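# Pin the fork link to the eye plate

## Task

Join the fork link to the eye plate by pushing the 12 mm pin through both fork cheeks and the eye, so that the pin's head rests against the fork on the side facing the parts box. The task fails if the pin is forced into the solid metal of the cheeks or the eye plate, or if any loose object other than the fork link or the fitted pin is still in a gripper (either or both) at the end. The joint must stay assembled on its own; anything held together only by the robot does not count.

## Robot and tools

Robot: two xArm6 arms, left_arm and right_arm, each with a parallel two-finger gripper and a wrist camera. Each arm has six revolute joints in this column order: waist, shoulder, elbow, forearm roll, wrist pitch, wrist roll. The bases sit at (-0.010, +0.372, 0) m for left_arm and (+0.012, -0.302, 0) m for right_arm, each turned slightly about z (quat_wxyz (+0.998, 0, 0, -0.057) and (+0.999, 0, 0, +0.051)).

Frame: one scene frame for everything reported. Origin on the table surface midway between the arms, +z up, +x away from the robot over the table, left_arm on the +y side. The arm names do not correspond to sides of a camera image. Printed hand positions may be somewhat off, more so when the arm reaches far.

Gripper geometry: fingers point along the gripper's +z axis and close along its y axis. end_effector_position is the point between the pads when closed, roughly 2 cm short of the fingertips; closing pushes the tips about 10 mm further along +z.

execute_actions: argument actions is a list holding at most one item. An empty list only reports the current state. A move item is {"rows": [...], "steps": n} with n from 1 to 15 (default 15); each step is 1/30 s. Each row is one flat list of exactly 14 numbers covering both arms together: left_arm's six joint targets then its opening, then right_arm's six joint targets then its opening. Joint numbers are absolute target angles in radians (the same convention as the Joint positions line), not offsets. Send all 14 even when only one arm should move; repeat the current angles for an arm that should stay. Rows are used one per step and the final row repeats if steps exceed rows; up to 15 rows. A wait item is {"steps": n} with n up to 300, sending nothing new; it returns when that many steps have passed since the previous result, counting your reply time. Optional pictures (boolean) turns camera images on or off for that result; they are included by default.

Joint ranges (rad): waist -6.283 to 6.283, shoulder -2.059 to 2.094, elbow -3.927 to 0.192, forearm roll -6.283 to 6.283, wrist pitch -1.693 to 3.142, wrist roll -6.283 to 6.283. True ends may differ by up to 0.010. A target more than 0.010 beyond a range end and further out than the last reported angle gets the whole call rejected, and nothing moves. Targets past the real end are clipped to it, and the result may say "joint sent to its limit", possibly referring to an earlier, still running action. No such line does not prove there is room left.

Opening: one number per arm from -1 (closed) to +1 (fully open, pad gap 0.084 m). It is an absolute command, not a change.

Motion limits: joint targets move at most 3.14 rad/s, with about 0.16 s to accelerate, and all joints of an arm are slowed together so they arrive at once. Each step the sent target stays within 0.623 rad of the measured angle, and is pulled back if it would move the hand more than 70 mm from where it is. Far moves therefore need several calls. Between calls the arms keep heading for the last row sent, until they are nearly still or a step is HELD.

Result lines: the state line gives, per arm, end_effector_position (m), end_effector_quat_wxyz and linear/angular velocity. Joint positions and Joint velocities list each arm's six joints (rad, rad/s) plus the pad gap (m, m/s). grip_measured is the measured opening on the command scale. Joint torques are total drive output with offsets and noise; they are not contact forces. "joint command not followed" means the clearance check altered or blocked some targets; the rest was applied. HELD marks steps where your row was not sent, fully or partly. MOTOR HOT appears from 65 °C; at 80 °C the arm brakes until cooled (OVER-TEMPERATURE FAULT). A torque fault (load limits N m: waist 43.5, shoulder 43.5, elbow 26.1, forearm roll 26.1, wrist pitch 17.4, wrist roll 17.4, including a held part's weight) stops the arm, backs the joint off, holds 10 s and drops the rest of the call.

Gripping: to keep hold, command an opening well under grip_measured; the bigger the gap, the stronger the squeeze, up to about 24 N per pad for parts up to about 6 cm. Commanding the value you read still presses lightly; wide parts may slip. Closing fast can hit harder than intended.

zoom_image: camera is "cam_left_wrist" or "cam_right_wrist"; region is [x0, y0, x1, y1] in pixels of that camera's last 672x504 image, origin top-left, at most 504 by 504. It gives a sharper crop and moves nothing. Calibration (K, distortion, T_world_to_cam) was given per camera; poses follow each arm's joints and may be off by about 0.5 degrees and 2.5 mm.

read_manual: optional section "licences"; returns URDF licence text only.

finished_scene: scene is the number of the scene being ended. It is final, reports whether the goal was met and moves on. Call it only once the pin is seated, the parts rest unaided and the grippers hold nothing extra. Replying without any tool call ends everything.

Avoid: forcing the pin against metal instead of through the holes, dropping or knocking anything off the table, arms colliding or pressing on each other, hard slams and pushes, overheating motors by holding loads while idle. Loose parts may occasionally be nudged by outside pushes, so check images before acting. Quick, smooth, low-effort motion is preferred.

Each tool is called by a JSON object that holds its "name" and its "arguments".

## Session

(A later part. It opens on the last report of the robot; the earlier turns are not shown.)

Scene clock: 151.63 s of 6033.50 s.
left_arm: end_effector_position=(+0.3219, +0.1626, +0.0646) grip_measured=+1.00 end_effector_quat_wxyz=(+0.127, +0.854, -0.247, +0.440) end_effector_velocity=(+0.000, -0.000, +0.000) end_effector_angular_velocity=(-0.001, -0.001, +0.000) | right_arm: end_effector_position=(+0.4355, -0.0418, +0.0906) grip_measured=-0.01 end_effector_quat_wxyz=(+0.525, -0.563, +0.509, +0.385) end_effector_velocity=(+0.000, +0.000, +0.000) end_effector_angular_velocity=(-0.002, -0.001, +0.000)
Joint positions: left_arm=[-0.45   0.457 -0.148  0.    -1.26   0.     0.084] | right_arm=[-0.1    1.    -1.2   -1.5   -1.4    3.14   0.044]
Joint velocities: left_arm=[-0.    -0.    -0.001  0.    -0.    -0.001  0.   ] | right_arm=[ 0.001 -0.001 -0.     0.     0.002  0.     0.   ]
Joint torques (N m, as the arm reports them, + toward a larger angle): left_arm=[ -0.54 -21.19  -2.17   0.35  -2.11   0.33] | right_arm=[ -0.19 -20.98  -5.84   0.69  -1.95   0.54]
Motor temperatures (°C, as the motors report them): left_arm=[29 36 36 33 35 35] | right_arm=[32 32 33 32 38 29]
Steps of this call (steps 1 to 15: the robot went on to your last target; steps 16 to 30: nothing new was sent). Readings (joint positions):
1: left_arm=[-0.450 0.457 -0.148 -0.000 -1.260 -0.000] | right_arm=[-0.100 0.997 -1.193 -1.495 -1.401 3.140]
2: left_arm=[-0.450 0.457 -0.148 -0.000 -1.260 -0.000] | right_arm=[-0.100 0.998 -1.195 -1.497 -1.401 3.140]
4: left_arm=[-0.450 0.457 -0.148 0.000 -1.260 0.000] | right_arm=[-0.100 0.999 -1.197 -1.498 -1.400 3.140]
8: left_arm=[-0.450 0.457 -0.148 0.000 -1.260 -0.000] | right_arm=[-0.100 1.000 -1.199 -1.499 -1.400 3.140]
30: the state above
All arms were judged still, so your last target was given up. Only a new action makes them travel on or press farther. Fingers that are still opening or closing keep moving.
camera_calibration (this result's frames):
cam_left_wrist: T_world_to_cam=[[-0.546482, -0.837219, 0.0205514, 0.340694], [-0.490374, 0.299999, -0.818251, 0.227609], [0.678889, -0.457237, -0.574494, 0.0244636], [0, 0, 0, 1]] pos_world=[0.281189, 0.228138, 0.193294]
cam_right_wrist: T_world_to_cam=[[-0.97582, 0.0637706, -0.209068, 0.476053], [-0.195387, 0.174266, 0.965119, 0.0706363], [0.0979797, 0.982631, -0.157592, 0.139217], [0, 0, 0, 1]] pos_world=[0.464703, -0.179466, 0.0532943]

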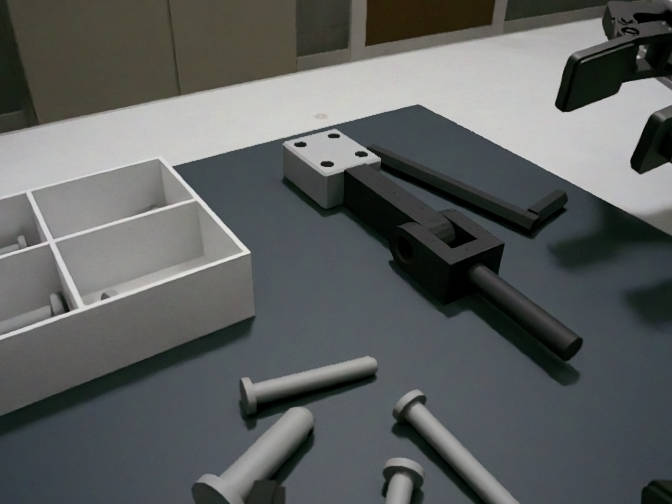

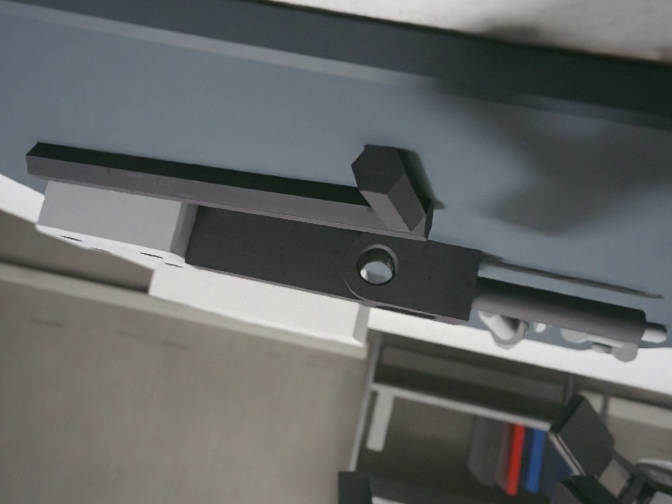

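{"name": "execute_actions", "arguments": {"actions": [{"rows":[[-0.325,0.058,-0.88,0,-1.26,0.734,0,-0.1,1.0,-1.2,-1.5,-1.4,3.14,0]]}], "pictures": false}}

{"name": "execute_actions", "arguments": {"actions": [{"steps":40}], "pictures": false}}

{"name": "execute_actions", "arguments": {"actions": [{"rows":[[-0.325,0.058,-0.88,0,0.822,0.734,0,-0.1,1.0,-1.2,-1.5,-1.4,3.14,0]]}], "pictures": false}}

{"name": "execute_actions", "arguments": {"actions": [{"steps":50}]}}

Scene clock: 167.63 s of 6033.50 s.
left_arm: end_effector_position=(+0.4357, +0.1192, +0.2132) grip_measured=-0.01 end_effector_quat_wxyz=(+0.079, +0.717, -0.295, +0.626) end_effector_velocity=(+0.202, -0.055, +0.390) end_effector_angular_velocity=(+0.057, -1.093, -0.021) | right_arm: end_effector_position=(+0.4355, -0.0418, +0.0906) grip_measured=-0.01 end_effector_quat_wxyz=(+0.525, -0.563, +0.509, +0.385) end_effector_velocity=(-0.001, +0.000, -0.000) end_effector_angular_velocity=(+0.002, +0.002, +0.001)
Joint positions: left_arm=[-0.403  0.306 -0.413 -0.    -1.26   0.265  0.044] | right_arm=[-0.1    1.    -1.2   -1.5   -1.4    3.14   0.044]
Joint velocities: left_arm=[ 0.1   -0.32  -0.601 -0.    -0.     0.601 -0.   ] | right_arm=[ 0.001  0.002  0.    -0.    -0.002  0.     0.   ]
Joint torques (N m, as the arm reports them, + toward a larger angle): left_arm=[ -0.47 -25.56  -9.62   0.61  -1.77   0.36] | right_arm=[ -0.16 -20.7   -5.88   0.5   -1.84   0.49]
Motor temperatures (°C, as the motors report them): left_arm=[29 36 36 33 35 35] | right_arm=[32 32 32 32 38 29]
Steps of this call (steps 1 to 90: nothing new was sent; then 12.50 s passed at rest; steps 91 to 105: all 15 steps of this action). Readings (joint positions):
91: left_arm=[-0.450 0.457 -0.148 0.000 -1.260 0.000] | right_arm=[-0.100 1.000 -1.200 -1.500 -1.400 3.140]
92: left_arm=[-0.449 0.455 -0.151 0.000 -1.260 0.005] | right_arm=[-0.100 1.000 -1.200 -1.500 -1.400 3.140]
94: left_arm=[-0.443 0.435 -0.182 0.000 -1.259 0.039] | right_arm=[-0.100 1.000 -1.200 -1.500 -1.400 3.140]
98: left_arm=[-0.427 0.383 -0.270 0.000 -1.260 0.122] | right_arm=[-0.100 1.000 -1.200 -1.500 -1.400 3.140]
105: the state above

Scene clock: 168.97 s of 6033.50 s.
left_arm: end_effector_position=(+0.4937, +0.1360, +0.5605) grip_measured=-0.01 end_effector_quat_wxyz=(-0.127, +0.421, -0.280, +0.853) end_effector_velocity=(-0.000, +0.001, +0.003) end_effector_angular_velocity=(-0.002, -0.006, +0.001) | right_arm: end_effector_position=(+0.4355, -0.0418, +0.0906) grip_measured=-0.01 end_effector_quat_wxyz=(+0.525, -0.563, +0.509, +0.385) end_effector_velocity=(+0.000, -0.000, +0.000) end_effector_angular_velocity=(+0.000, +0.000, -0.000)
Joint positions: left_arm=[-0.325  0.058 -0.88   0.    -1.26   0.734  0.044] | right_arm=[-0.1    1.    -1.2   -1.5   -1.4    3.14   0.044]
Joint velocities: left_arm=[ 0.001 -0.002 -0.004 -0.    -0.     0.001 -0.   ] | right_arm=[-0.  0. -0. -0. -0. -0. -0.]
Joint torques (N m, as the arm reports them, + toward a larger angle): left_arm=[ -0.47 -28.14 -17.53   0.21  -0.73   0.29] | right_arm=[ -0.1  -20.86  -5.81   0.54  -1.86   0.54]
Motor temperatures (°C, as the motors report them): left_arm=[29 36 36 33 35 35] | right_arm=[32 32 32 32 38 29]
Steps of this call (steps 1 to 40: the robot went on to your last target). Readings (joint positions):
1: left_arm=[-0.399 0.296 -0.433 -0.000 -1.260 0.285] | right_arm=[-0.100 1.000 -1.200 -1.500 -1.400 3.140]
2: left_arm=[-0.396 0.285 -0.453 -0.000 -1.260 0.305] | right_arm=[-0.100 1.000 -1.200 -1.500 -1.400 3.140]
4: left_arm=[-0.390 0.264 -0.493 -0.000 -1.260 0.345] | right_arm=[-0.100 1.000 -1.200 -1.500 -1.400 3.140]
8: left_arm=[-0.376 0.222 -0.571 -0.000 -1.260 0.424] | right_arm=[-0.100 1.000 -1.200 -1.500 -1.400 3.140]
40: the state above

Scene clock: 169.47 s of 6033.50 s.
left_arm: end_effector_position=(+0.5628, +0.1036, +0.4179) grip_measured=-0.01 end_effector_quat_wxyz=(-0.098, +0.622, -0.413, +0.658) end_effector_velocity=(+0.067, -0.031, -0.412) end_effector_angular_velocity=(+0.676, +1.443, +0.001) | right_arm: end_effector_position=(+0.4355, -0.0418, +0.0906) grip_measured=-0.01 end_effector_quat_wxyz=(+0.525, -0.563, +0.509, +0.385) end_effector_velocity=(-0.001, +0.001, -0.000) end_effector_angular_velocity=(+0.001, +0.001, +0.002)
Joint positions: left_arm=[-0.325  0.058 -0.88   0.    -0.633  0.734  0.044] | right_arm=[-0.1    1.    -1.2   -1.5   -1.4    3.14   0.044]
Joint velocities: left_arm=[ 0.     0.     0.    -0.001  1.593 -0.    -0.   ] | right_arm=[ 0.002  0.001  0.     0.    -0.001 -0.    -0.   ]
Joint torques (N m, as the arm reports them, + toward a larger angle): left_arm=[ -0.37 -29.13 -18.87   0.28  -1.73   0.32] | right_arm=[ -0.27 -21.03  -5.8    0.54  -1.83   0.57]
Motor temperatures (°C, as the motors report them): left_arm=[29 36 37 33 35 35] | right_arm=[32 32 32 32 38 29]
Steps of this call (steps 1 to 15: all 15 steps of this action). Readings (joint positions):
1: left_arm=[-0.325 0.058 -0.880 0.000 -1.260 0.734] | right_arm=[-0.100 1.000 -1.200 -1.500 -1.400 3.140]
2: left_arm=[-0.325 0.058 -0.880 0.000 -1.255 0.734] | right_arm=[-0.100 1.000 -1.200 -1.500 -1.400 3.140]
4: left_arm=[-0.325 0.058 -0.880 0.000 -1.212 0.734] | right_arm=[-0.100 1.000 -1.200 -1.500 -1.400 3.140]
8: left_arm=[-0.325 0.058 -0.880 0.000 -1.007 0.734] | right_arm=[-0.100 1.000 -1.200 -1.500 -1.400 3.140]
15: the state above

Scene clock: 171.13 s of 6033.50 s.
left_arm: end_effector_position=(+0.3975, +0.1811, +0.1201) grip_measured=-0.01 end_effector_quat_wxyz=(-0.000, +0.833, -0.553, +0.000) end_effector_velocity=(-0.001, +0.000, -0.000) end_effector_angular_velocity=(-0.000, +0.002, +0.002) | right_arm: end_effector_position=(+0.4355, -0.0418, +0.0906) grip_measured=-0.01 end_effector_quat_wxyz=(+0.525, -0.563, +0.509, +0.385) end_effector_velocity=(+0.000, -0.001, -0.000) end_effector_angular_velocity=(+0.001, +0.001, -0.001)
Joint positions: left_arm=[-0.325  0.058 -0.88  -0.     0.822  0.734  0.044] | right_arm=[-0.1    1.    -1.2   -1.5   -1.4    3.14   0.044]
Joint velocities: left_arm=[-0.     0.     0.001 -0.001  0.001 -0.001  0.   ] | right_arm=[-0.001  0.001  0.    -0.    -0.001  0.     0.   ]
Joint torques (N m, as the arm reports them, + toward a larger angle): left_arm=[ -0.3  -28.59 -19.14   0.17  -1.22   0.37] | right_arm=[  0.03 -20.99  -5.63   0.74  -1.99   0.54]
Motor temperatures (°C, as the motors report them): left_arm=[29 36 37 33 35 35] | right_arm=[32 32 32 32 38 29]
Steps of this call (steps 1 to 50: the robot went on to your last target). Readings (joint positions):
1: left_arm=[-0.325 0.058 -0.880 0.000 -0.580 0.734] | right_arm=[-0.100 1.000 -1.200 -1.500 -1.400 3.140]
2: left_arm=[-0.325 0.058 -0.880 0.000 -0.526 0.734] | right_arm=[-0.100 1.000 -1.200 -1.500 -1.400 3.140]
4: left_arm=[-0.325 0.058 -0.880 0.000 -0.420 0.734] | right_arm=[-0.100 1.000 -1.200 -1.500 -1.400 3.140]
8: left_arm=[-0.325 0.058 -0.880 0.000 -0.206 0.734] | right_arm=[-0.100 1.000 -1.200 -1.500 -1.400 3.140]
50: the state above
camera_calibration (this result's frames):
cam_left_wrist: T_world_to_cam=[[-0.918285, -0.395198, 0.0238738, 0.463723], [-0.395464, 0.918451, -0.00747926, 0.0573839], [-0.0189711, -0.0163093, -0.999687, 0.262074], [0, 0, 0, 1]] pos_world=[0.453495, 0.134832, 0.25135]
cam_right_wrist: T_world_to_cam=[[-0.97582, 0.0637698, -0.209067, 0.476053], [-0.195386, 0.174267, 0.965119, 0.0706373], [0.097979, 0.982631, -0.157593, 0.139217], [0, 0, 0, 1]] pos_world=[0.464703, -0.179466, 0.0532933]

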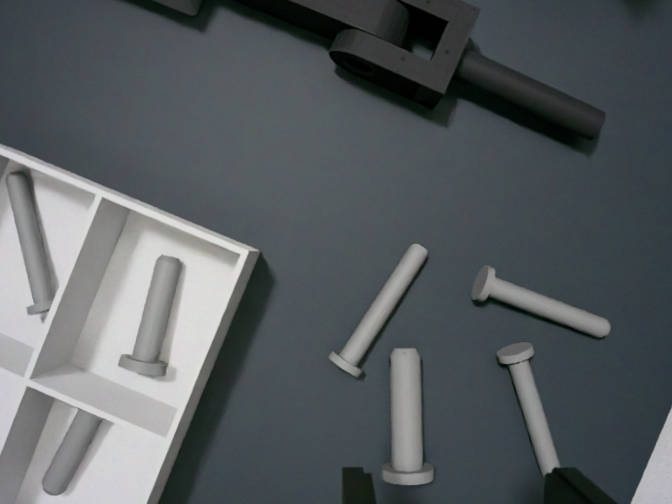

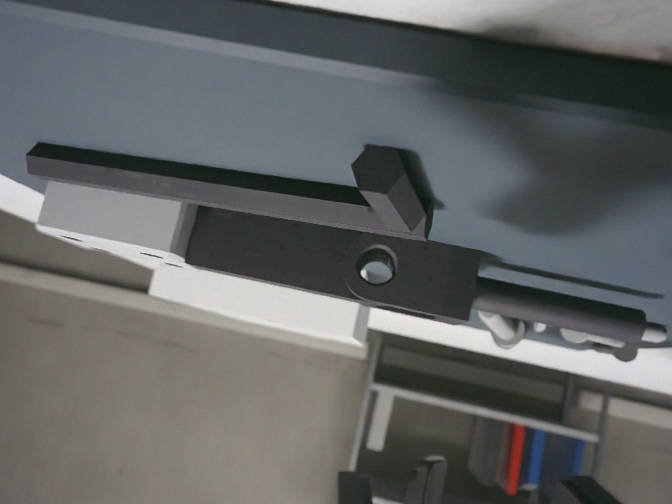

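{"name": "execute_actions", "arguments": {"actions": [{"rows":[[-0.328,0.251,-0.832,0,0.581,0.731,-0.45,-0.1,1.0,-1.2,-1.5,-1.4,3.14,0]]}], "pictures": false}}

{"name": "execute_actions", "arguments": {"actions": [{"steps":20}], "pictures": false}}

{"name": "execute_actions", "arguments": {"actions": [{"rows":[[-0.328,0.258,-0.831,0,0.573,0.731,-0.45,-0.1,1.0,-1.2,-1.5,-1.4,3.14,0]]}]}}

Scene clock: 177.50 s of 6033.50 s.
left_arm: end_effector_position=(+0.3993, +0.1788, +0.0366) grip_measured=-0.47 end_effector_quat_wxyz=(-0.000, +0.833, -0.553, +0.001) end_effector_velocity=(+0.008, -0.004, -0.007) end_effector_angular_velocity=(-0.014, -0.028, -0.000) | right_arm: end_effector_position=(+0.4355, -0.0418, +0.0906) grip_measured=-0.01 end_effector_quat_wxyz=(+0.525, -0.563, +0.509, +0.385) end_effector_velocity=(+0.000, +0.000, -0.000) end_effector_angular_velocity=(-0.001, -0.000, +0.000)
Joint positions: left_arm=[-0.328  0.246 -0.834 -0.     0.586  0.731  0.024] | right_arm=[-0.1    1.    -1.2   -1.5   -1.4    3.14   0.044]
Joint velocities: left_arm=[-0.     0.026 -0.    -0.    -0.057  0.    -0.   ] | right_arm=[ 0.    -0.     0.     0.     0.001  0.     0.   ]
Joint torques (N m, as the arm reports them, + toward a larger angle): left_arm=[ -0.58 -31.25 -15.97   0.28  -1.44   0.32] | right_arm=[ -0.03 -20.94  -5.67   0.44  -1.9    0.49]
Motor temperatures (°C, as the motors report them): left_arm=[29 36 38 33 35 35] | right_arm=[32 32 32 32 38 29]
Steps of this call (steps 1 to 15: the robot went on to your last target; steps 16 to 90: nothing new was sent; then 2.87 s passed at rest; steps 91 to 105: all 15 steps of this action). Readings (joint positions):
91: left_arm=[-0.325 0.058 -0.880 -0.000 0.822 0.734] | right_arm=[-0.100 1.000 -1.200 -1.500 -1.400 3.140]
92: left_arm=[-0.325 0.060 -0.880 -0.000 0.817 0.734] | right_arm=[-0.100 1.000 -1.200 -1.500 -1.400 3.140]
94: left_arm=[-0.325 0.089 -0.876 -0.000 0.774 0.733] | right_arm=[-0.100 1.000 -1.200 -1.500 -1.400 3.140]
98: left_arm=[-0.327 0.205 -0.841 0.000 0.646 0.732] | right_arm=[-0.100 1.000 -1.200 -1.500 -1.400 3.140]
105: the state above

Scene clock: 178.17 s of 6033.50 s.
left_arm: end_effector_position=(+0.3985, +0.1792, +0.0341) grip_measured=-0.47 end_effector_quat_wxyz=(-0.000, +0.833, -0.553, +0.000) end_effector_velocity=(+0.000, -0.000, +0.000) end_effector_angular_velocity=(-0.001, -0.000, +0.000) | right_arm: end_effector_position=(+0.4355, -0.0418, +0.0906) grip_measured=-0.01 end_effector_quat_wxyz=(+0.525, -0.563, +0.509, +0.385) end_effector_velocity=(-0.001, +0.000, -0.000) end_effector_angular_velocity=(+0.001, +0.001, +0.001)
Joint positions: left_arm=[-0.328  0.251 -0.832 -0.     0.581  0.731  0.024] | right_arm=[-0.1    1.    -1.2   -1.5   -1.4    3.14   0.044]
Joint velocities: left_arm=[ 0.     0.001 -0.001 -0.001 -0.     0.     0.   ] | right_arm=[ 0.001  0.002 -0.    -0.    -0.001 -0.    -0.   ]
Joint torques (N m, as the arm reports them, + toward a larger angle): left_arm=[ -0.33 -31.85 -16.29   0.36  -1.29   0.45] | right_arm=[ -0.28 -21.22  -5.67   0.48  -1.9    0.59]
Motor temperatures (°C, as the motors report them): left_arm=[29 36 38 33 35 35] | right_arm=[32 32 32 32 38 29]
Steps of this call (steps 1 to 15: the robot went on to your last target; steps 16 to 20: nothing new was sent). Readings (joint positions):
1: left_arm=[-0.328 0.247 -0.834 -0.000 0.584 0.731] | right_arm=[-0.100 1.000 -1.200 -1.500 -1.400 3.140]
2: left_arm=[-0.328 0.248 -0.834 -0.000 0.583 0.731] | right_arm=[-0.100 1.000 -1.200 -1.500 -1.400 3.140]
4: left_arm=[-0.328 0.249 -0.833 -0.000 0.582 0.731] | right_arm=[-0.100 1.000 -1.200 -1.500 -1.400 3.140]
8: left_arm=[-0.328 0.250 -0.832 -0.000 0.581 0.731] | right_arm=[-0.100 1.000 -1.200 -1.500 -1.400 3.140]
20: the state above
All arms were judged still, so your last target was given up. Only a new action makes them travel on or press farther. Fingers that are still opening or closing keep moving.

Scene clock: 178.67 s of 6033.50 s.
left_arm: end_effector_position=(+0.3986, +0.1791, +0.0318) grip_measured=-0.47 end_effector_quat_wxyz=(-0.000, +0.833, -0.553, +0.000) end_effector_velocity=(-0.000, +0.000, -0.001) end_effector_angular_velocity=(+0.001, +0.000, -0.000) | right_arm: end_effector_position=(+0.4355, -0.0418, +0.0906) grip_measured=-0.01 end_effector_quat_wxyz=(+0.525, -0.563, +0.509, +0.385) end_effector_velocity=(+0.000, +0.000, +0.001) end_effector_angular_velocity=(+0.001, -0.001, +0.001)
Joint positions: left_arm=[-0.328  0.257 -0.831 -0.     0.574  0.731  0.024] | right_arm=[-0.1    1.    -1.2   -1.5   -1.4    3.14   0.044]
Joint velocities: left_arm=[ 0.     0.001  0.002  0.001 -0.002 -0.001  0.   ] | right_arm=[ 0.    -0.001  0.    -0.    -0.001 -0.    -0.   ]
Joint torques (N m, as the arm reports them, + toward a larger angle): left_arm=[ -0.21 -25.32 -15.29   0.4   -1.81   0.33] | right_arm=[  0.1  -20.92  -5.86   0.7   -1.99   0.55]
Motor temperatures (°C, as the motors report them): left_arm=[29 36 38 33 35 35] | right_arm=[32 32 32 32 38 29]
Steps of this call (steps 1 to 15: all 15 steps of this action). Readings (joint positions):
1: left_arm=[-0.328 0.251 -0.832 -0.000 0.581 0.731] | right_arm=[-0.100 1.000 -1.200 -1.500 -1.400 3.140]
2: left_arm=[-0.328 0.252 -0.832 -0.000 0.579 0.731] | right_arm=[-0.100 1.000 -1.200 -1.500 -1.400 3.140]
4: left_arm=[-0.328 0.255 -0.832 -0.000 0.576 0.731] | right_arm=[-0.100 1.000 -1.200 -1.500 -1.400 3.140]
8: left_arm=[-0.328 0.256 -0.831 -0.000 0.574 0.731] | right_arm=[-0.100 1.000 -1.200 -1.500 -1.400 3.140]
15: the state above
camera_calibration (this result's frames):
cam_left_wrist: T_world_to_cam=[[-0.918297, -0.395201, 0.0233809, 0.466045], [-0.395469, 0.918444, -0.00804143, 0.0590026], [-0.0182961, -0.0166308, -0.999694, 0.173598], [0, 0, 0, 1]] pos_world=[0.454478, 0.132878, 0.163122]
cam_right_wrist: T_world_to_cam=[[-0.97582, 0.0637697, -0.209067, 0.476053], [-0.195386, 0.174267, 0.965119, 0.0706373], [0.0979789, 0.982631, -0.157593, 0.139217], [0, 0, 0, 1]] pos_world=[0.464703, -0.179466, 0.0532933]

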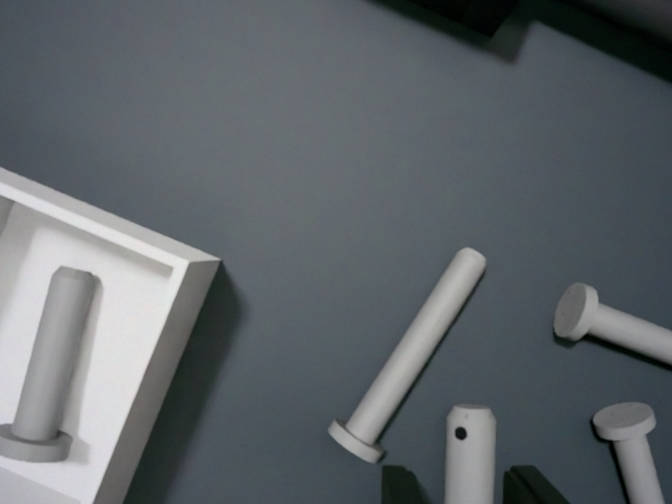

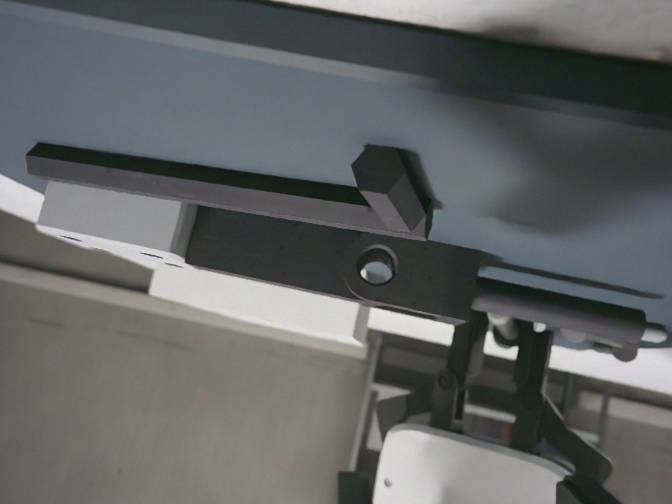

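{"name": "execute_actions", "arguments": {"actions": [{"rows":[[-0.328,0.252,-0.832,0,0.580,0.731,-0.45,-0.1,1.0,-1.2,-1.5,-1.4,3.14,0],[-0.328,0.252,-0.832,0,0.580,0.731,-0.45,-0.1,1.0,-1.2,-1.5,-1.4,3.14,0],[-0.328,0.252,-0.832,0,0.580,0.731,-0.45,-0.1,1.0,-1.2,-1.5,-1.4,3.14,0],[-0.328,0.252,-0.832,0,0.580,0.731,-0.55,-0.1,1.0,-1.2,-1.5,-1.4,3.14,0],[-0.328,0.252,-0.832,0,0.580,0.731,-0.62,-0.1,1.0,-1.2,-1.5,-1.4,3.14,0],[-0.328,0.252,-0.832,0,0.580,0.731,-0.68,-0.1,1.0,-1.2,-1.5,-1.4,3.14,0],[-0.328,0.252,-0.832,0,0.580,0.731,-0.72,-0.1,1.0,-1.2,-1.5,-1.4,3.14,0],[-0.328,0.252,-0.832,0,0.580,0.731,-0.76,-0.1,1.0,-1.2,-1.5,-1.4,3.14,0],[-0.328,0.252,-0.832,0,0.580,0.731,-1,-0.1,1.0,-1.2,-1.5,-1.4,3.14,0]]}]}}

Scene clock: 187.73 s of 6033.50 s.
left_arm: end_effector_position=(+0.3973, +0.1797, +0.0323) grip_measured=-0.59 end_effector_quat_wxyz=(+0.000, +0.833, -0.553, -0.002) end_effector_velocity=(-0.001, +0.000, +0.001) end_effector_angular_velocity=(+0.001, +0.002, -0.001) | right_arm: end_effector_position=(+0.4355, -0.0418, +0.0906) grip_measured=-0.01 end_effector_quat_wxyz=(+0.525, -0.563, +0.509, +0.385) end_effector_velocity=(+0.000, +0.000, -0.000) end_effector_angular_velocity=(-0.002, -0.000, +0.000)
Joint positions: left_arm=[-0.328  0.254 -0.83  -0.     0.58   0.731  0.018] | right_arm=[-0.1    1.    -1.2   -1.5   -1.4    3.14   0.044]
Joint velocities: left_arm=[ 0.    -0.005  0.001  0.001  0.006  0.    -0.   ] | right_arm=[ 0.001 -0.001  0.    -0.     0.002  0.     0.   ]
Joint torques (N m, as the arm reports them, + toward a larger angle): left_arm=[ -0.21 -31.26 -15.81   0.64  -1.28   0.33] | right_arm=[ -0.07 -21.01  -5.8    0.51  -1.98   0.6 ]
Motor temperatures (°C, as the motors report them): left_arm=[29 36 38 33 35 35] | right_arm=[32 32 31 32 38 29]
Steps of this call (steps 1 to 15: the robot went on to your last target; steps 16 to 90: nothing new was sent; then 5.57 s passed at rest; steps 91 to 105: all 15 steps of this action). Readings (joint positions):
91: left_arm=[-0.328 0.258 -0.831 0.000 0.573 0.731] | right_arm=[-0.100 1.000 -1.200 -1.500 -1.400 3.140]
92: left_arm=[-0.328 0.257 -0.831 0.000 0.574 0.731] | right_arm=[-0.100 1.000 -1.200 -1.500 -1.400 3.140]
94: left_arm=[-0.328 0.256 -0.831 0.000 0.575 0.731] | right_arm=[-0.100 1.000 -1.200 -1.500 -1.400 3.140]
98: left_arm=[-0.328 0.256 -0.831 0.000 0.577 0.731] | right_arm=[-0.100 1.000 -1.200 -1.500 -1.400 3.140]
105: the state above
camera_calibration (this result's frames):
cam_left_wrist: T_world_to_cam=[[-0.918214, -0.395206, 0.0263808, 0.464955], [-0.395452, 0.918475, -0.0046543, 0.0578498], [-0.0223907, -0.014706, -0.999641, 0.175403], [0, 0, 0, 1]] pos_world=[0.453732, 0.133199, 0.163344]
cam_right_wrist: T_world_to_cam=[[-0.97582, 0.06377, -0.209067, 0.476053], [-0.195386, 0.174267, 0.965119, 0.0706372], [0.0979791, 0.982631, -0.157593, 0.139217], [0, 0, 0, 1]] pos_world=[0.464703, -0.179466, 0.0532934]

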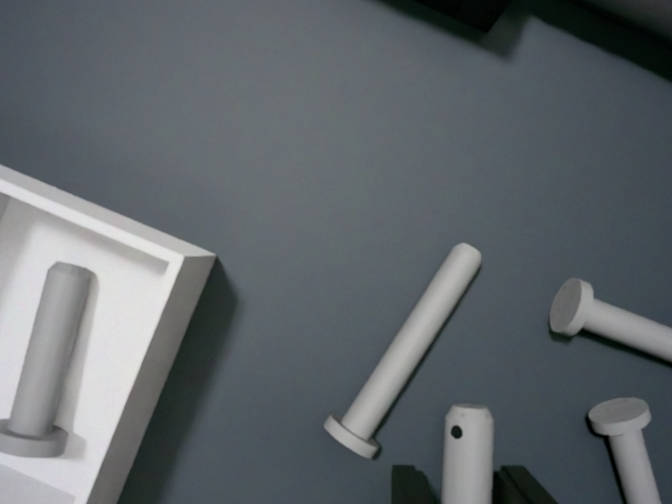

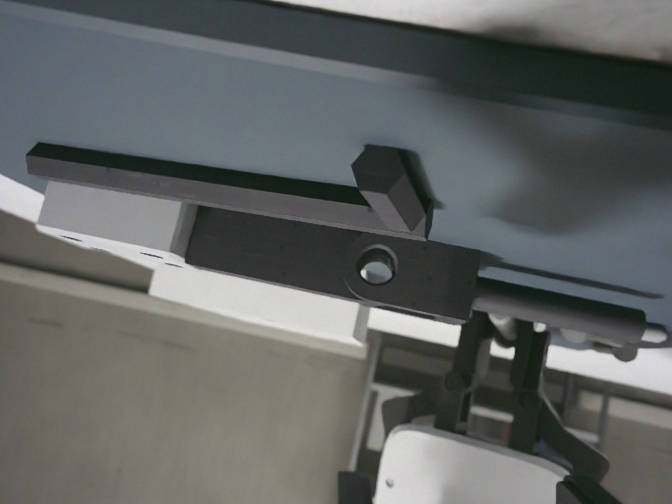

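{"name": "execute_actions", "arguments": {"actions": [{"rows":[[-0.328,0.252,-0.832,0,0.580,0.731,-0.4,-0.1,1.0,-1.2,-1.5,-1.4,3.14,0]],"steps":10}], "pictures": false}}

{"name": "execute_actions", "arguments": {"actions": [{"rows":[[-0.334,0.260,-0.844,0,0.584,0.725,-0.4,-0.1,1.0,-1.2,-1.5,-1.4,3.14,0]]}], "pictures": false}}

{"name": "execute_actions", "arguments": {"actions": [{"rows":[[-0.334,0.260,-0.844,0,0.584,0.725,-0.55,-0.1,1.0,-1.2,-1.5,-1.4,3.14,0],[-0.334,0.260,-0.844,0,0.584,0.725,-0.62,-0.1,1.0,-1.2,-1.5,-1.4,3.14,0],[-0.334,0.260,-0.844,0,0.584,0.725,-0.68,-0.1,1.0,-1.2,-1.5,-1.4,3.14,0],[-0.334,0.260,-0.844,0,0.584,0.725,-0.72,-0.1,1.0,-1.2,-1.5,-1.4,3.14,0],[-0.334,0.260,-0.844,0,0.584,0.725,-0.76,-0.1,1.0,-1.2,-1.5,-1.4,3.14,0],[-0.334,0.260,-0.844,0,0.584,0.725,-1,-0.1,1.0,-1.2,-1.5,-1.4,3.14,0]]}]}}

Scene clock: 200.47 s of 6033.50 s.
left_arm: end_effector_position=(+0.3985, +0.1791, +0.0337) grip_measured=-0.42 end_effector_quat_wxyz=(-0.000, +0.833, -0.553, +0.000) end_effector_velocity=(+0.001, -0.000, +0.000) end_effector_angular_velocity=(-0.001, -0.001, -0.001) | right_arm: end_effector_position=(+0.4355, -0.0418, +0.0906) grip_measured=-0.01 end_effector_quat_wxyz=(+0.525, -0.563, +0.509, +0.385) end_effector_velocity=(+0.000, -0.000, +0.000) end_effector_angular_velocity=(+0.001, -0.000, +0.000)
Joint positions: left_arm=[-0.328  0.252 -0.832 -0.     0.58   0.731  0.026] | right_arm=[-0.1    1.    -1.2   -1.5   -1.4    3.14   0.044]
Joint velocities: left_arm=[-0.     0.    -0.001  0.    -0.     0.001  0.   ] | right_arm=[-0.    -0.     0.    -0.    -0.001 -0.    -0.   ]
Joint torques (N m, as the arm reports them, + toward a larger angle): left_arm=[ -0.15 -31.7  -16.02   0.45  -1.27   0.29] | right_arm=[ -0.41 -20.85  -5.82   0.51  -1.95   0.57]
Motor temperatures (°C, as the motors report them): left_arm=[29 36 38 33 35 35] | right_arm=[32 32 31 32 38 29]
Steps of this call (steps 1 to 15: the robot went on to your last target; steps 16 to 90: nothing new was sent; then 9.40 s passed at rest; steps 91 to 100: all 10 steps of this action). Readings (joint positions):
91: left_arm=[-0.328 0.252 -0.832 -0.000 0.580 0.731] | right_arm=[-0.100 1.000 -1.200 -1.500 -1.400 3.140]
92: left_arm=[-0.328 0.252 -0.832 -0.000 0.580 0.731] | right_arm=[-0.100 1.000 -1.200 -1.500 -1.400 3.140]
94: left_arm=[-0.328 0.252 -0.832 -0.000 0.580 0.731] | right_arm=[-0.100 1.000 -1.200 -1.500 -1.400 3.140]
98: left_arm=[-0.328 0.252 -0.832 -0.000 0.580 0.731] | right_arm=[-0.100 1.000 -1.200 -1.500 -1.400 3.140]
100: the state above

Scene clock: 200.97 s of 6033.50 s.
left_arm: end_effector_position=(+0.4001, +0.1754, +0.0337) grip_measured=-0.42 end_effector_quat_wxyz=(+0.000, +0.833, -0.553, -0.000) end_effector_velocity=(+0.001, -0.001, +0.000) end_effector_angular_velocity=(-0.001, -0.001, +0.001) | right_arm: end_effector_position=(+0.4355, -0.0418, +0.0906) grip_measured=-0.01 end_effector_quat_wxyz=(+0.525, -0.563, +0.509, +0.385) end_effector_velocity=(+0.001, -0.001, -0.001) end_effector_angular_velocity=(-0.001, +0.001, -0.002)
Joint positions: left_arm=[-0.334  0.26  -0.844 -0.     0.584  0.725  0.026] | right_arm=[-0.1    1.    -1.2   -1.5   -1.4    3.14   0.044]
Joint velocities: left_arm=[-0.     0.001 -0.002 -0.002  0.    -0.    -0.   ] | right_arm=[-0.002  0.     0.     0.     0.002  0.    -0.   ]
Joint torques (N m, as the arm reports them, + toward a larger angle): left_arm=[ -0.8  -31.69 -16.16   0.32  -1.24   0.38] | right_arm=[ -0.31 -20.92  -5.65   0.66  -1.87   0.52]
Motor temperatures (°C, as the motors report them): left_arm=[29 36 38 33 35 35] | right_arm=[32 32 31 32 38 29]
Steps of this call (steps 1 to 15: all 15 steps of this action). Readings (joint positions):
1: left_arm=[-0.328 0.252 -0.832 0.000 0.580 0.731] | right_arm=[-0.100 1.000 -1.200 -1.500 -1.400 3.140]
2: left_arm=[-0.329 0.253 -0.834 -0.000 0.581 0.730] | right_arm=[-0.100 1.000 -1.200 -1.500 -1.400 3.140]
4: left_arm=[-0.331 0.257 -0.839 0.000 0.582 0.728] | right_arm=[-0.100 1.000 -1.200 -1.500 -1.400 3.140]
8: left_arm=[-0.334 0.259 -0.843 0.000 0.584 0.726] | right_arm=[-0.100 1.000 -1.200 -1.500 -1.400 3.140]
15: the state above

Scene clock: 201.47 s of 6033.50 s.
left_arm: end_effector_position=(+0.4001, +0.1754, +0.0337) grip_measured=-0.74 end_effector_quat_wxyz=(-0.000, +0.833, -0.553, +0.000) end_effector_velocity=(+0.001, -0.000, +0.000) end_effector_angular_velocity=(+0.000, -0.001, -0.001) | right_arm: end_effector_position=(+0.4355, -0.0418, +0.0906) grip_measured=-0.01 end_effector_quat_wxyz=(+0.525, -0.563, +0.509, +0.385) end_effector_velocity=(-0.000, -0.000, -0.000) end_effector_angular_velocity=(-0.000, +0.001, -0.000)
Joint positions: left_arm=[-0.334  0.26  -0.844  0.     0.584  0.725  0.011] | right_arm=[-0.1    1.    -1.2   -1.5   -1.4    3.14   0.044]
Joint velocities: left_arm=[ 0.     0.    -0.001  0.001  0.     0.001 -0.   ] | right_arm=[-0.     0.001 -0.    -0.     0.     0.    -0.   ]
Joint torques (N m, as the arm reports them, + toward a larger angle): left_arm=[ -0.46 -31.43 -15.77   0.33  -1.2    0.31] | right_arm=[ -0.07 -20.92  -5.72   0.53  -1.9    0.56]
Motor temperatures (°C, as the motors report them): left_arm=[29 36 38 33 35 35] | right_arm=[32 32 31 32 38 29]
Steps of this call (steps 1 to 15: all 15 steps of this action). Readings (joint positions):
1: left_arm=[-0.334 0.260 -0.844 -0.000 0.584 0.725] | right_arm=[-0.100 1.000 -1.200 -1.500 -1.400 3.140]
2: left_arm=[-0.334 0.260 -0.844 -0.000 0.584 0.725] | right_arm=[-0.100 1.000 -1.200 -1.500 -1.400 3.140]
4: left_arm=[-0.334 0.260 -0.844 -0.000 0.584 0.725] | right_arm=[-0.100 1.000 -1.200 -1.500 -1.400 3.140]
8: left_arm=[-0.334 0.260 -0.844 0.000 0.584 0.725] | right_arm=[-0.100 1.000 -1.200 -1.500 -1.400 3.140]
15: the state above
camera_calibration (this result's frames):
cam_left_wrist: T_world_to_cam=[[-0.918284, -0.395202, 0.0238826, 0.465899], [-0.395468, 0.918449, -0.00746699, 0.0630238], [-0.018984, -0.0163016, -0.999687, 0.175711], [0, 0, 0, 1]] pos_world=[0.456087, 0.129105, 0.164999]
cam_right_wrist: T_world_to_cam=[[-0.97582, 0.0637699, -0.209068, 0.476053], [-0.195387, 0.174267, 0.965119, 0.0706374], [0.0979791, 0.982631, -0.157593, 0.139217], [0, 0, 0, 1]] pos_world=[0.464703, -0.179466, 0.0532935]

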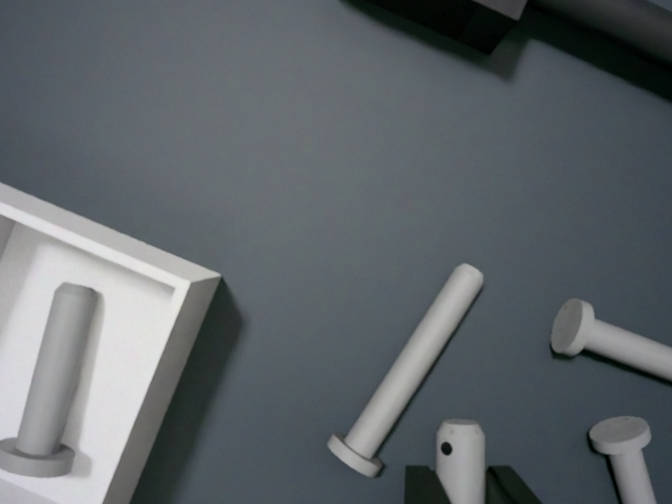

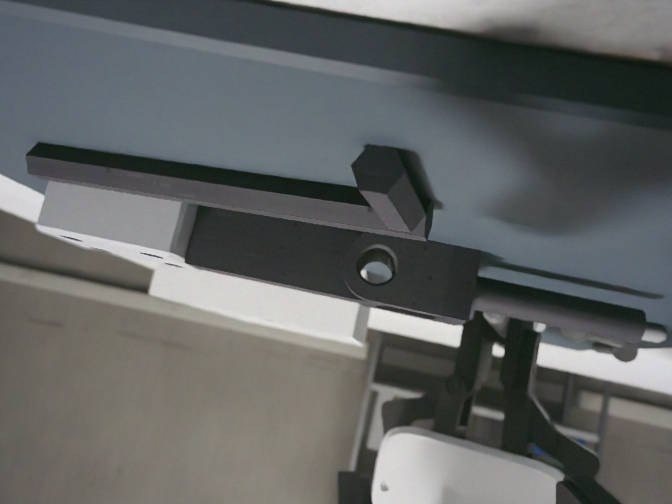

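{"name": "execute_actions", "arguments": {"actions": [{"rows":[[-0.334,0.15,-0.87,0,0.72,0.725,-1,-0.1,1.0,-1.2,-1.5,-1.4,3.14,0]]}], "pictures": false}}

{"name": "execute_actions", "arguments": {"actions": [{"rows":[[-0.399,0.43,-1.27,0,0.84,1.0575,-1,-0.1,1.0,-1.2,-1.5,-1.4,3.14,0]]}], "pictures": false}}

{"name": "execute_actions", "arguments": {"actions": [{"steps":20}], "pictures": false}}

{"name": "execute_actions", "arguments": {"actions": [{"rows":[[-0.399,0.5044,-1.2514,0,0.747,1.0575,-1,-0.1,1.0,-1.2,-1.5,-1.4,3.14,0]]}], "pictures": false}}

{"name": "execute_actions", "arguments": {"actions": [{"steps":20}]}}

{"name": "zoom_image", "arguments": {"camera": "cam_right_wrist", "region": [320,220,440,320]}}

Scene clock: 212.97 s of 6033.50 s.
left_arm: end_effector_position=(+0.4005, +0.1752, +0.0809) grip_measured=-0.74 end_effector_quat_wxyz=(+0.000, +0.833, -0.553, -0.001) end_effector_velocity=(+0.003, -0.002, +0.010) end_effector_angular_velocity=(-0.004, -0.009, +0.000) | right_arm: end_effector_position=(+0.4355, -0.0418, +0.0906) grip_measured=-0.01 end_effector_quat_wxyz=(+0.525, -0.563, +0.509, +0.385) end_effector_velocity=(-0.000, +0.000, -0.000) end_effector_angular_velocity=(-0.001, +0.001, +0.000)
Joint positions: left_arm=[-0.334  0.152 -0.868  0.     0.718  0.725  0.011] | right_arm=[-0.1    1.    -1.2   -1.5   -1.4    3.14   0.044]
Joint velocities: left_arm=[ 0.    -0.016 -0.011  0.     0.017 -0.    -0.   ] | right_arm=[ 0.001  0.    -0.     0.     0.001  0.     0.   ]
Joint torques (N m, as the arm reports them, + toward a larger angle): left_arm=[ -0.17 -30.98 -18.25   0.2   -1.27   0.33] | right_arm=[ -0.16 -21.2   -5.6    0.5   -1.9    0.57]
Motor temperatures (°C, as the motors report them): left_arm=[29 36 38 33 35 35] | right_arm=[32 32 31 32 38 29]
Steps of this call (steps 1 to 15: the robot went on to your last target; steps 16 to 90: nothing new was sent; then 8.00 s passed at rest; steps 91 to 105: all 15 steps of this action). Readings (joint positions):
91: left_arm=[-0.334 0.260 -0.844 0.000 0.584 0.725] | right_arm=[-0.100 1.000 -1.200 -1.500 -1.400 3.140]
92: left_arm=[-0.334 0.258 -0.844 0.000 0.589 0.725] | right_arm=[-0.100 1.000 -1.200 -1.500 -1.400 3.140]
94: left_arm=[-0.334 0.231 -0.847 0.000 0.628 0.725] | right_arm=[-0.100 1.000 -1.200 -1.500 -1.400 3.140]
98: left_arm=[-0.334 0.163 -0.871 -0.000 0.696 0.725] | right_arm=[-0.100 1.000 -1.200 -1.500 -1.400 3.140]
105: the state above

Scene clock: 213.47 s of 6033.50 s.
left_arm: end_effector_position=(+0.4673, +0.1049, +0.0805) grip_measured=-0.74 end_effector_quat_wxyz=(+0.000, +0.712, -0.702, -0.001) end_effector_velocity=(+0.024, -0.022, +0.004) end_effector_angular_velocity=(-0.004, -0.007, -0.140) | right_arm: end_effector_position=(+0.4355, -0.0418, +0.0906) grip_measured=-0.01 end_effector_quat_wxyz=(+0.525, -0.563, +0.509, +0.385) end_effector_velocity=(-0.000, +0.001, +0.000) end_effector_angular_velocity=(-0.001, -0.001, +0.001)
Joint positions: left_arm=[-0.397  0.421 -1.255  0.     0.836  1.046  0.011] | right_arm=[-0.1    1.    -1.2   -1.5   -1.4    3.14   0.044]
Joint velocities: left_arm=[-0.014  0.083 -0.139 -0.001  0.049  0.126  0.   ] | right_arm=[ 0.002 -0.001  0.     0.     0.001 -0.    -0.   ]
Joint torques (N m, as the arm reports them, + toward a larger angle): left_arm=[ -0.17 -40.85 -18.58   0.26  -1.18   0.29] | right_arm=[ -0.04 -20.91  -5.94   0.47  -1.92   0.48]
Motor temperatures (°C, as the motors report them): left_arm=[29 36 38 33 35 35] | right_arm=[32 32 31 32 38 29]
Steps of this call (steps 1 to 15: all 15 steps of this action). Readings (joint positions):
1: left_arm=[-0.334 0.152 -0.869 0.000 0.719 0.725] | right_arm=[-0.100 1.000 -1.200 -1.500 -1.400 3.140]
2: left_arm=[-0.335 0.154 -0.873 0.000 0.721 0.729] | right_arm=[-0.100 1.000 -1.200 -1.500 -1.400 3.140]
4: left_arm=[-0.341 0.182 -0.913 0.000 0.735 0.765] | right_arm=[-0.100 1.000 -1.200 -1.500 -1.400 3.140]
8: left_arm=[-0.372 0.315 -1.106 -0.000 0.789 0.919] | right_arm=[-0.100 1.000 -1.200 -1.500 -1.400 3.140]
15: the state above

Scene clock: 214.13 s of 6033.50 s.
left_arm: end_effector_position=(+0.4698, +0.1023, +0.0809) grip_measured=-0.74 end_effector_quat_wxyz=(+0.000, +0.707, -0.707, +0.000) end_effector_velocity=(-0.000, -0.000, -0.000) end_effector_angular_velocity=(+0.000, +0.000, -0.001) | right_arm: end_effector_position=(+0.4355, -0.0418, +0.0906) grip_measured=-0.01 end_effector_quat_wxyz=(+0.525, -0.563, +0.509, +0.385) end_effector_velocity=(-0.000, -0.000, -0.000) end_effector_angular_velocity=(-0.000, +0.001, -0.000)
Joint positions: left_arm=[-0.399  0.43  -1.27   0.     0.84   1.057  0.011] | right_arm=[-0.1    1.    -1.2   -1.5   -1.4    3.14   0.044]
Joint velocities: left_arm=[-0.     0.001 -0.001  0.     0.     0.001 -0.   ] | right_arm=[-0.     0.    -0.    -0.     0.     0.001 -0.   ]
Joint torques (N m, as the arm reports them, + toward a larger angle): left_arm=[ -0.17 -39.97 -19.07   0.37  -1.2    0.44] | right_arm=[  0.18 -21.01  -5.78   0.42  -1.85   0.66]
Motor temperatures (°C, as the motors report them): left_arm=[29 36 38 33 35 35] | right_arm=[32 32 31 32 38 29]
Steps of this call (steps 1 to 20: the robot went on to your last target). Readings (joint positions):
1: left_arm=[-0.397 0.423 -1.259 0.000 0.837 1.049] | right_arm=[-0.100 1.000 -1.200 -1.500 -1.400 3.140]
2: left_arm=[-0.398 0.425 -1.262 0.000 0.838 1.051] | right_arm=[-0.100 1.000 -1.200 -1.500 -1.400 3.140]
4: left_arm=[-0.398 0.427 -1.266 0.000 0.839 1.054] | right_arm=[-0.100 1.000 -1.200 -1.500 -1.400 3.140]
8: left_arm=[-0.399 0.429 -1.269 0.000 0.840 1.057] | right_arm=[-0.100 1.000 -1.200 -1.500 -1.400 3.140]
20: the state above

Scene clock: 214.63 s of 6033.50 s.
left_arm: end_effector_position=(+0.4705, +0.1019, +0.0416) grip_measured=-0.74 end_effector_quat_wxyz=(-0.000, +0.707, -0.707, +0.001) end_effector_velocity=(-0.005, +0.003, -0.010) end_effector_angular_velocity=(+0.008, +0.013, -0.000) | right_arm: end_effector_position=(+0.4355, -0.0418, +0.0906) grip_measured=-0.01 end_effector_quat_wxyz=(+0.525, -0.563, +0.509, +0.385) end_effector_velocity=(-0.000, +0.000, -0.001) end_effector_angular_velocity=(-0.001, +0.001, -0.000)
Joint positions: left_arm=[-0.399  0.502 -1.253 -0.     0.748  1.057  0.011] | right_arm=[-0.1    1.    -1.2   -1.5   -1.4    3.14   0.044]
Joint velocities: left_arm=[-0.     0.012  0.012  0.    -0.009  0.    -0.   ] | right_arm=[ 0.     0.001  0.     0.     0.001 -0.     0.   ]
Joint torques (N m, as the arm reports them, + toward a larger angle): left_arm=[ -0.72 -40.18 -18.02   0.14  -1.3    0.3 ] | right_arm=[ -0.19 -21.07  -5.71   0.56  -1.84   0.63]
Motor temperatures (°C, as the motors report them): left_arm=[29 36 38 33 35 35] | right_arm=[32 32 31 32 38 29]
Steps of this call (steps 1 to 15: all 15 steps of this action). Readings (joint positions):
1: left_arm=[-0.399 0.430 -1.270 -0.000 0.840 1.057] | right_arm=[-0.100 1.000 -1.200 -1.500 -1.400 3.140]
2: left_arm=[-0.399 0.432 -1.270 -0.000 0.835 1.057] | right_arm=[-0.100 1.000 -1.200 -1.500 -1.400 3.140]
4: left_arm=[-0.399 0.454 -1.268 -0.000 0.802 1.057] | right_arm=[-0.100 1.000 -1.200 -1.500 -1.400 3.140]
8: left_arm=[-0.399 0.499 -1.249 0.000 0.761 1.058] | right_arm=[-0.100 1.000 -1.200 -1.500 -1.400 3.140]
15: the state above

Scene clock: 215.30 s of 6033.50 s.
left_arm: end_effector_position=(+0.4697, +0.1023, +0.0401) grip_measured=-0.74 end_effector_quat_wxyz=(-0.000, +0.707, -0.707, +0.000) end_effector_velocity=(-0.000, +0.000, -0.000) end_effector_angular_velocity=(+0.000, +0.001, +0.001) | right_arm: end_effector_position=(+0.4355, -0.0418, +0.0906) grip_measured=-0.01 end_effector_quat_wxyz=(+0.525, -0.563, +0.509, +0.385) end_effector_velocity=(-0.000, -0.000, +0.000) end_effector_angular_velocity=(+0.001, -0.000, +0.000)
Joint positions: left_arm=[-0.399  0.504 -1.251 -0.     0.747  1.058  0.011] | right_arm=[-0.1    1.    -1.2   -1.5   -1.4    3.14   0.044]
Joint velocities: left_arm=[-0.    -0.     0.001 -0.    -0.    -0.001  0.   ] | right_arm=[ 0.    -0.     0.    -0.    -0.001  0.     0.   ]
Joint torques (N m, as the arm reports them, + toward a larger angle): left_arm=[ -0.05 -40.09 -18.42   0.23  -1.33   0.16] | right_arm=[ -0.17 -20.95  -5.67   0.49  -1.87   0.6 ]
Motor temperatures (°C, as the motors report them): left_arm=[29 36 39 33 35 35] | right_arm=[32 32 31 32 38 29]
Steps of this call (steps 1 to 15: the robot went on to your last target; steps 16 to 20: nothing new was sent). Readings (joint positions):
1: left_arm=[-0.399 0.503 -1.252 -0.000 0.748 1.057] | right_arm=[-0.100 1.000 -1.200 -1.500 -1.400 3.140]
2: left_arm=[-0.399 0.503 -1.252 -0.000 0.747 1.057] | right_arm=[-0.100 1.000 -1.200 -1.500 -1.400 3.140]
4: left_arm=[-0.399 0.504 -1.252 -0.000 0.747 1.058] | right_arm=[-0.100 1.000 -1.200 -1.500 -1.400 3.140]
8: left_arm=[-0.399 0.504 -1.252 -0.000 0.747 1.058] | right_arm=[-0.100 1.000 -1.200 -1.500 -1.400 3.140]
20: the state above
All arms were judged still, so your last target was given up. Only a new action makes them travel on or press farther. Fingers that are still opening or closing keep moving.
camera_calibration (this result's frames):
cam_left_wrist: T_world_to_cam=[[-0.999675, -0.00890492, 0.0238995, 0.499518], [-0.00908492, 0.999931, -0.00743366, -0.0321303], [-0.0238317, -0.00764837, -0.999687, 0.183616], [0, 0, 0, 1]] pos_world=[0.50344, 0.0379806, 0.171381]
cam_right_wrist: T_world_to_cam=[[-0.97582, 0.0637699, -0.209068, 0.476053], [-0.195387, 0.174267, 0.965119, 0.0706374], [0.0979791, 0.982631, -0.157593, 0.139217], [0, 0, 0, 1]] pos_world=[0.464703, -0.179466, 0.0532934]

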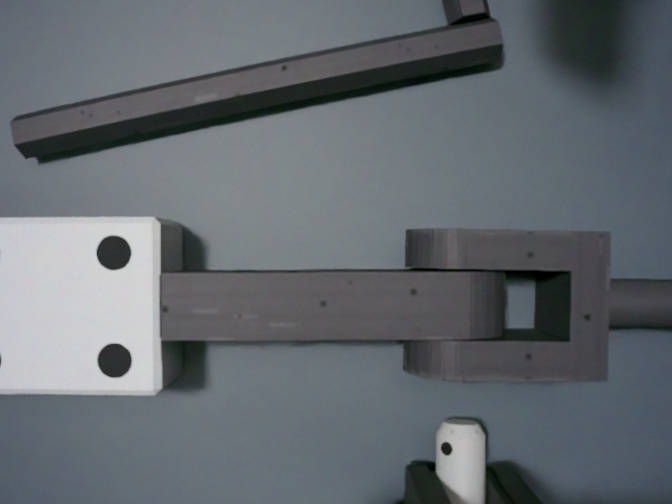

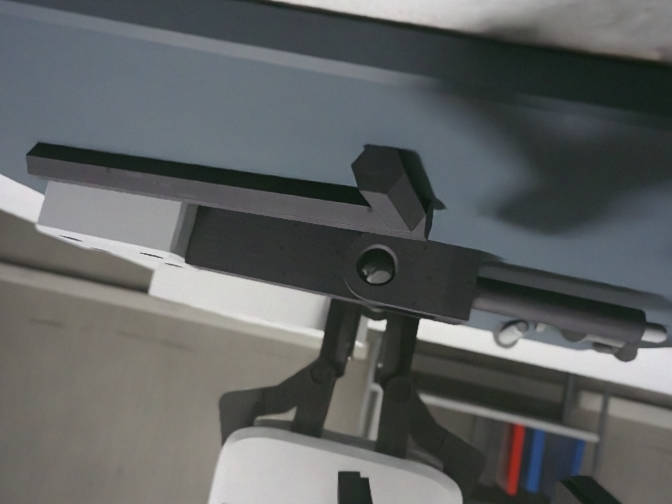

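Region (320, 220, 440, 320) of cam_right_wrist's 672x504 image, scaled by 4.200, with more detail than that image has.

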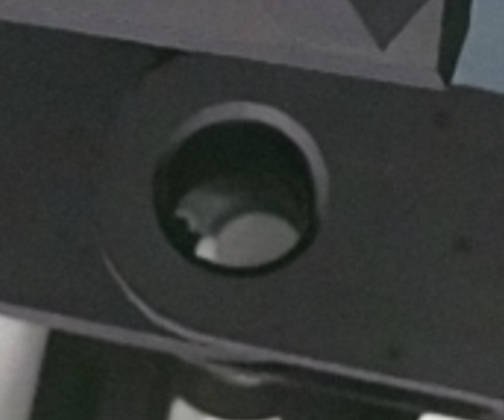

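{"name": "execute_actions", "arguments": {"actions": [{"rows":[[-0.4117,0.5215,-1.279,0,0.7575,1.045,-1,-0.1,1.0,-1.2,-1.5,-1.4,3.14,0]]}], "pictures": false}}

{"name": "execute_actions", "arguments": {"actions": [{"steps":15}]}}

{"name": "zoom_image", "arguments": {"camera": "cam_right_wrist", "region": [320,220,440,320]}}

Scene clock: 223.83 s of 6033.50 s.
left_arm: end_effector_position=(+0.4713, +0.0935, +0.0400) grip_measured=-0.74 end_effector_quat_wxyz=(+0.000, +0.707, -0.707, -0.000) end_effector_velocity=(+0.001, -0.001, +0.000) end_effector_angular_velocity=(-0.000, -0.001, +0.000) | right_arm: end_effector_position=(+0.4355, -0.0418, +0.0906) grip_measured=-0.01 end_effector_quat_wxyz=(+0.525, -0.563, +0.509, +0.385) end_effector_velocity=(-0.000, -0.000, -0.000) end_effector_angular_velocity=(+0.001, +0.001, -0.000)
Joint positions: left_arm=[-0.412  0.521 -1.279  0.     0.757  1.045  0.011] | right_arm=[-0.1    1.    -1.2   -1.5   -1.4    3.14   0.044]
Joint velocities: left_arm=[-0.001  0.002 -0.003  0.     0.001 -0.001  0.   ] | right_arm=[-0.001  0.001 -0.    -0.    -0.001 -0.     0.   ]
Joint torques (N m, as the arm reports them, + toward a larger angle): left_arm=[ -0.24 -40.99 -18.31   0.21  -1.33   0.28] | right_arm=[ -0.15 -21.09  -5.67   0.5   -1.89   0.66]
Motor temperatures (°C, as the motors report them): left_arm=[29 36 39 33 35 35] | right_arm=[32 32 31 32 38 29]
Steps of this call (steps 1 to 90: nothing new was sent; then 5.03 s passed at rest; steps 91 to 105: all 15 steps of this action). Readings (joint positions):
91: left_arm=[-0.399 0.504 -1.252 0.000 0.747 1.057] | right_arm=[-0.100 1.000 -1.200 -1.500 -1.400 3.140]
92: left_arm=[-0.400 0.506 -1.255 0.000 0.749 1.056] | right_arm=[-0.100 1.000 -1.200 -1.500 -1.400 3.140]
94: left_arm=[-0.406 0.514 -1.266 0.000 0.753 1.051] | right_arm=[-0.100 1.000 -1.200 -1.500 -1.400 3.140]
98: left_arm=[-0.411 0.520 -1.276 -0.000 0.756 1.046] | right_arm=[-0.100 1.000 -1.200 -1.500 -1.400 3.140]
105: the state above

Scene clock: 224.33 s of 6033.50 s.
left_arm: end_effector_position=(+0.4713, +0.0933, +0.0399) grip_measured=-0.74 end_effector_quat_wxyz=(+0.000, +0.707, -0.707, +0.000) end_effector_velocity=(-0.000, -0.000, -0.000) end_effector_angular_velocity=(-0.000, +0.000, -0.000) | right_arm: end_effector_position=(+0.4355, -0.0418, +0.0906) grip_measured=-0.01 end_effector_quat_wxyz=(+0.525, -0.563, +0.509, +0.385) end_effector_velocity=(+0.000, -0.001, -0.000) end_effector_angular_velocity=(-0.000, +0.001, -0.002)
Joint positions: left_arm=[-0.412  0.521 -1.279  0.     0.757  1.045  0.011] | right_arm=[-0.1    1.    -1.2   -1.5   -1.4    3.14   0.044]
Joint velocities: left_arm=[-0.     0.     0.    -0.    -0.     0.001  0.   ] | right_arm=[-0.002  0.001  0.     0.     0.     0.     0.   ]
Joint torques (N m, as the arm reports them, + toward a larger angle): left_arm=[  0.24 -40.97 -18.47   0.29  -1.34   0.27] | right_arm=[ -0.28 -21.    -5.68   0.43  -1.87   0.55]
Motor temperatures (°C, as the motors report them): left_arm=[29 36 39 33 35 35] | right_arm=[32 32 31 32 38 29]
Steps of this call (steps 1 to 15: the robot went on to your last target). Readings (joint positions):
1: left_arm=[-0.412 0.521 -1.279 0.000 0.757 1.045] | right_arm=[-0.100 1.000 -1.200 -1.500 -1.400 3.140]
2: left_arm=[-0.412 0.521 -1.279 0.000 0.757 1.045] | right_arm=[-0.100 1.000 -1.200 -1.500 -1.400 3.140]
4: left_arm=[-0.412 0.521 -1.279 0.000 0.757 1.045] | right_arm=[-0.100 1.000 -1.200 -1.500 -1.400 3.140]
8: left_arm=[-0.412 0.521 -1.279 0.000 0.757 1.045] | right_arm=[-0.100 1.000 -1.200 -1.500 -1.400 3.140]
15: the state above
All arms were judged still, so your last target was given up. Only a new action makes them travel on or press farther. Fingers that are still opening or closing keep moving.
camera_calibration (this result's frames):
cam_left_wrist: T_world_to_cam=[[-0.999676, -0.00871235, 0.0239283, 0.501021], [-0.00889213, 0.999933, -0.00741702, -0.0232159], [-0.023862, -0.00762739, -0.999686, 0.183449], [0, 0, 0, 1]] pos_world=[0.50503, 0.0289787, 0.171231]
cam_right_wrist: T_world_to_cam=[[-0.97582, 0.0637698, -0.209068, 0.476053], [-0.195387, 0.174267, 0.965119, 0.0706372], [0.0979789, 0.982631, -0.157593, 0.139217], [0, 0, 0, 1]] pos_world=[0.464703, -0.179466, 0.0532935]

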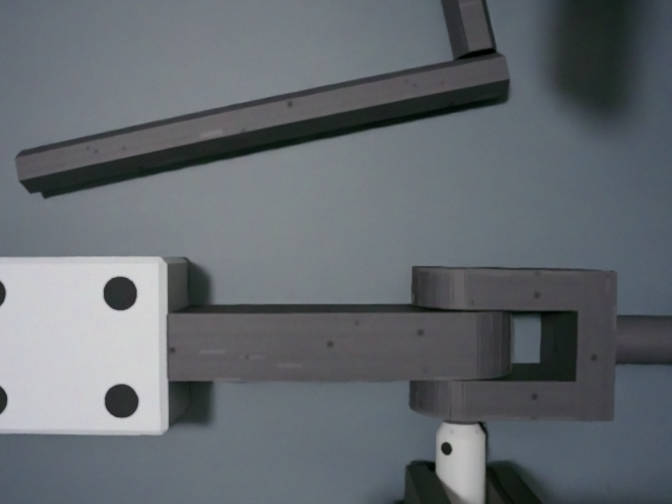

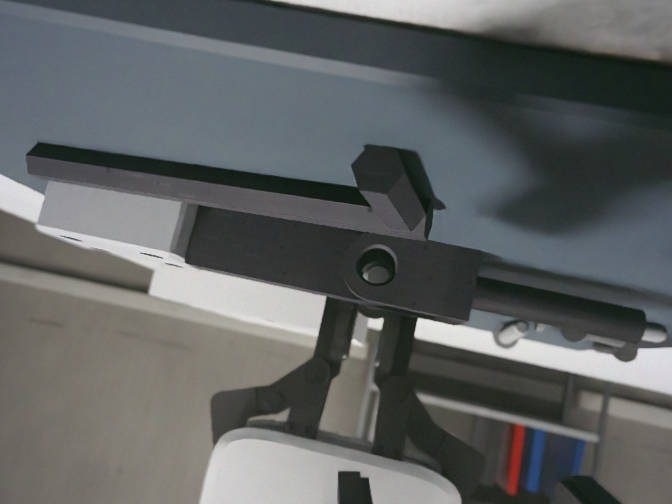

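Region (320, 220, 440, 320) of cam_right_wrist's 672x504 image, scaled by 4.200, with more detail than that image has.

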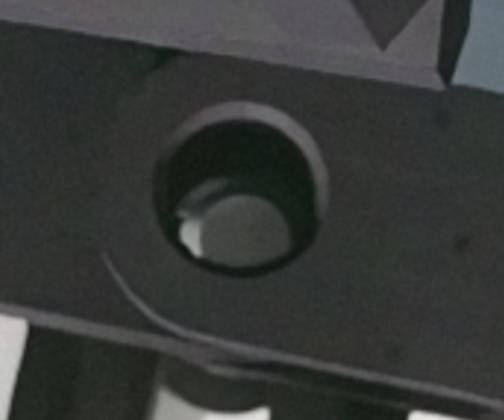

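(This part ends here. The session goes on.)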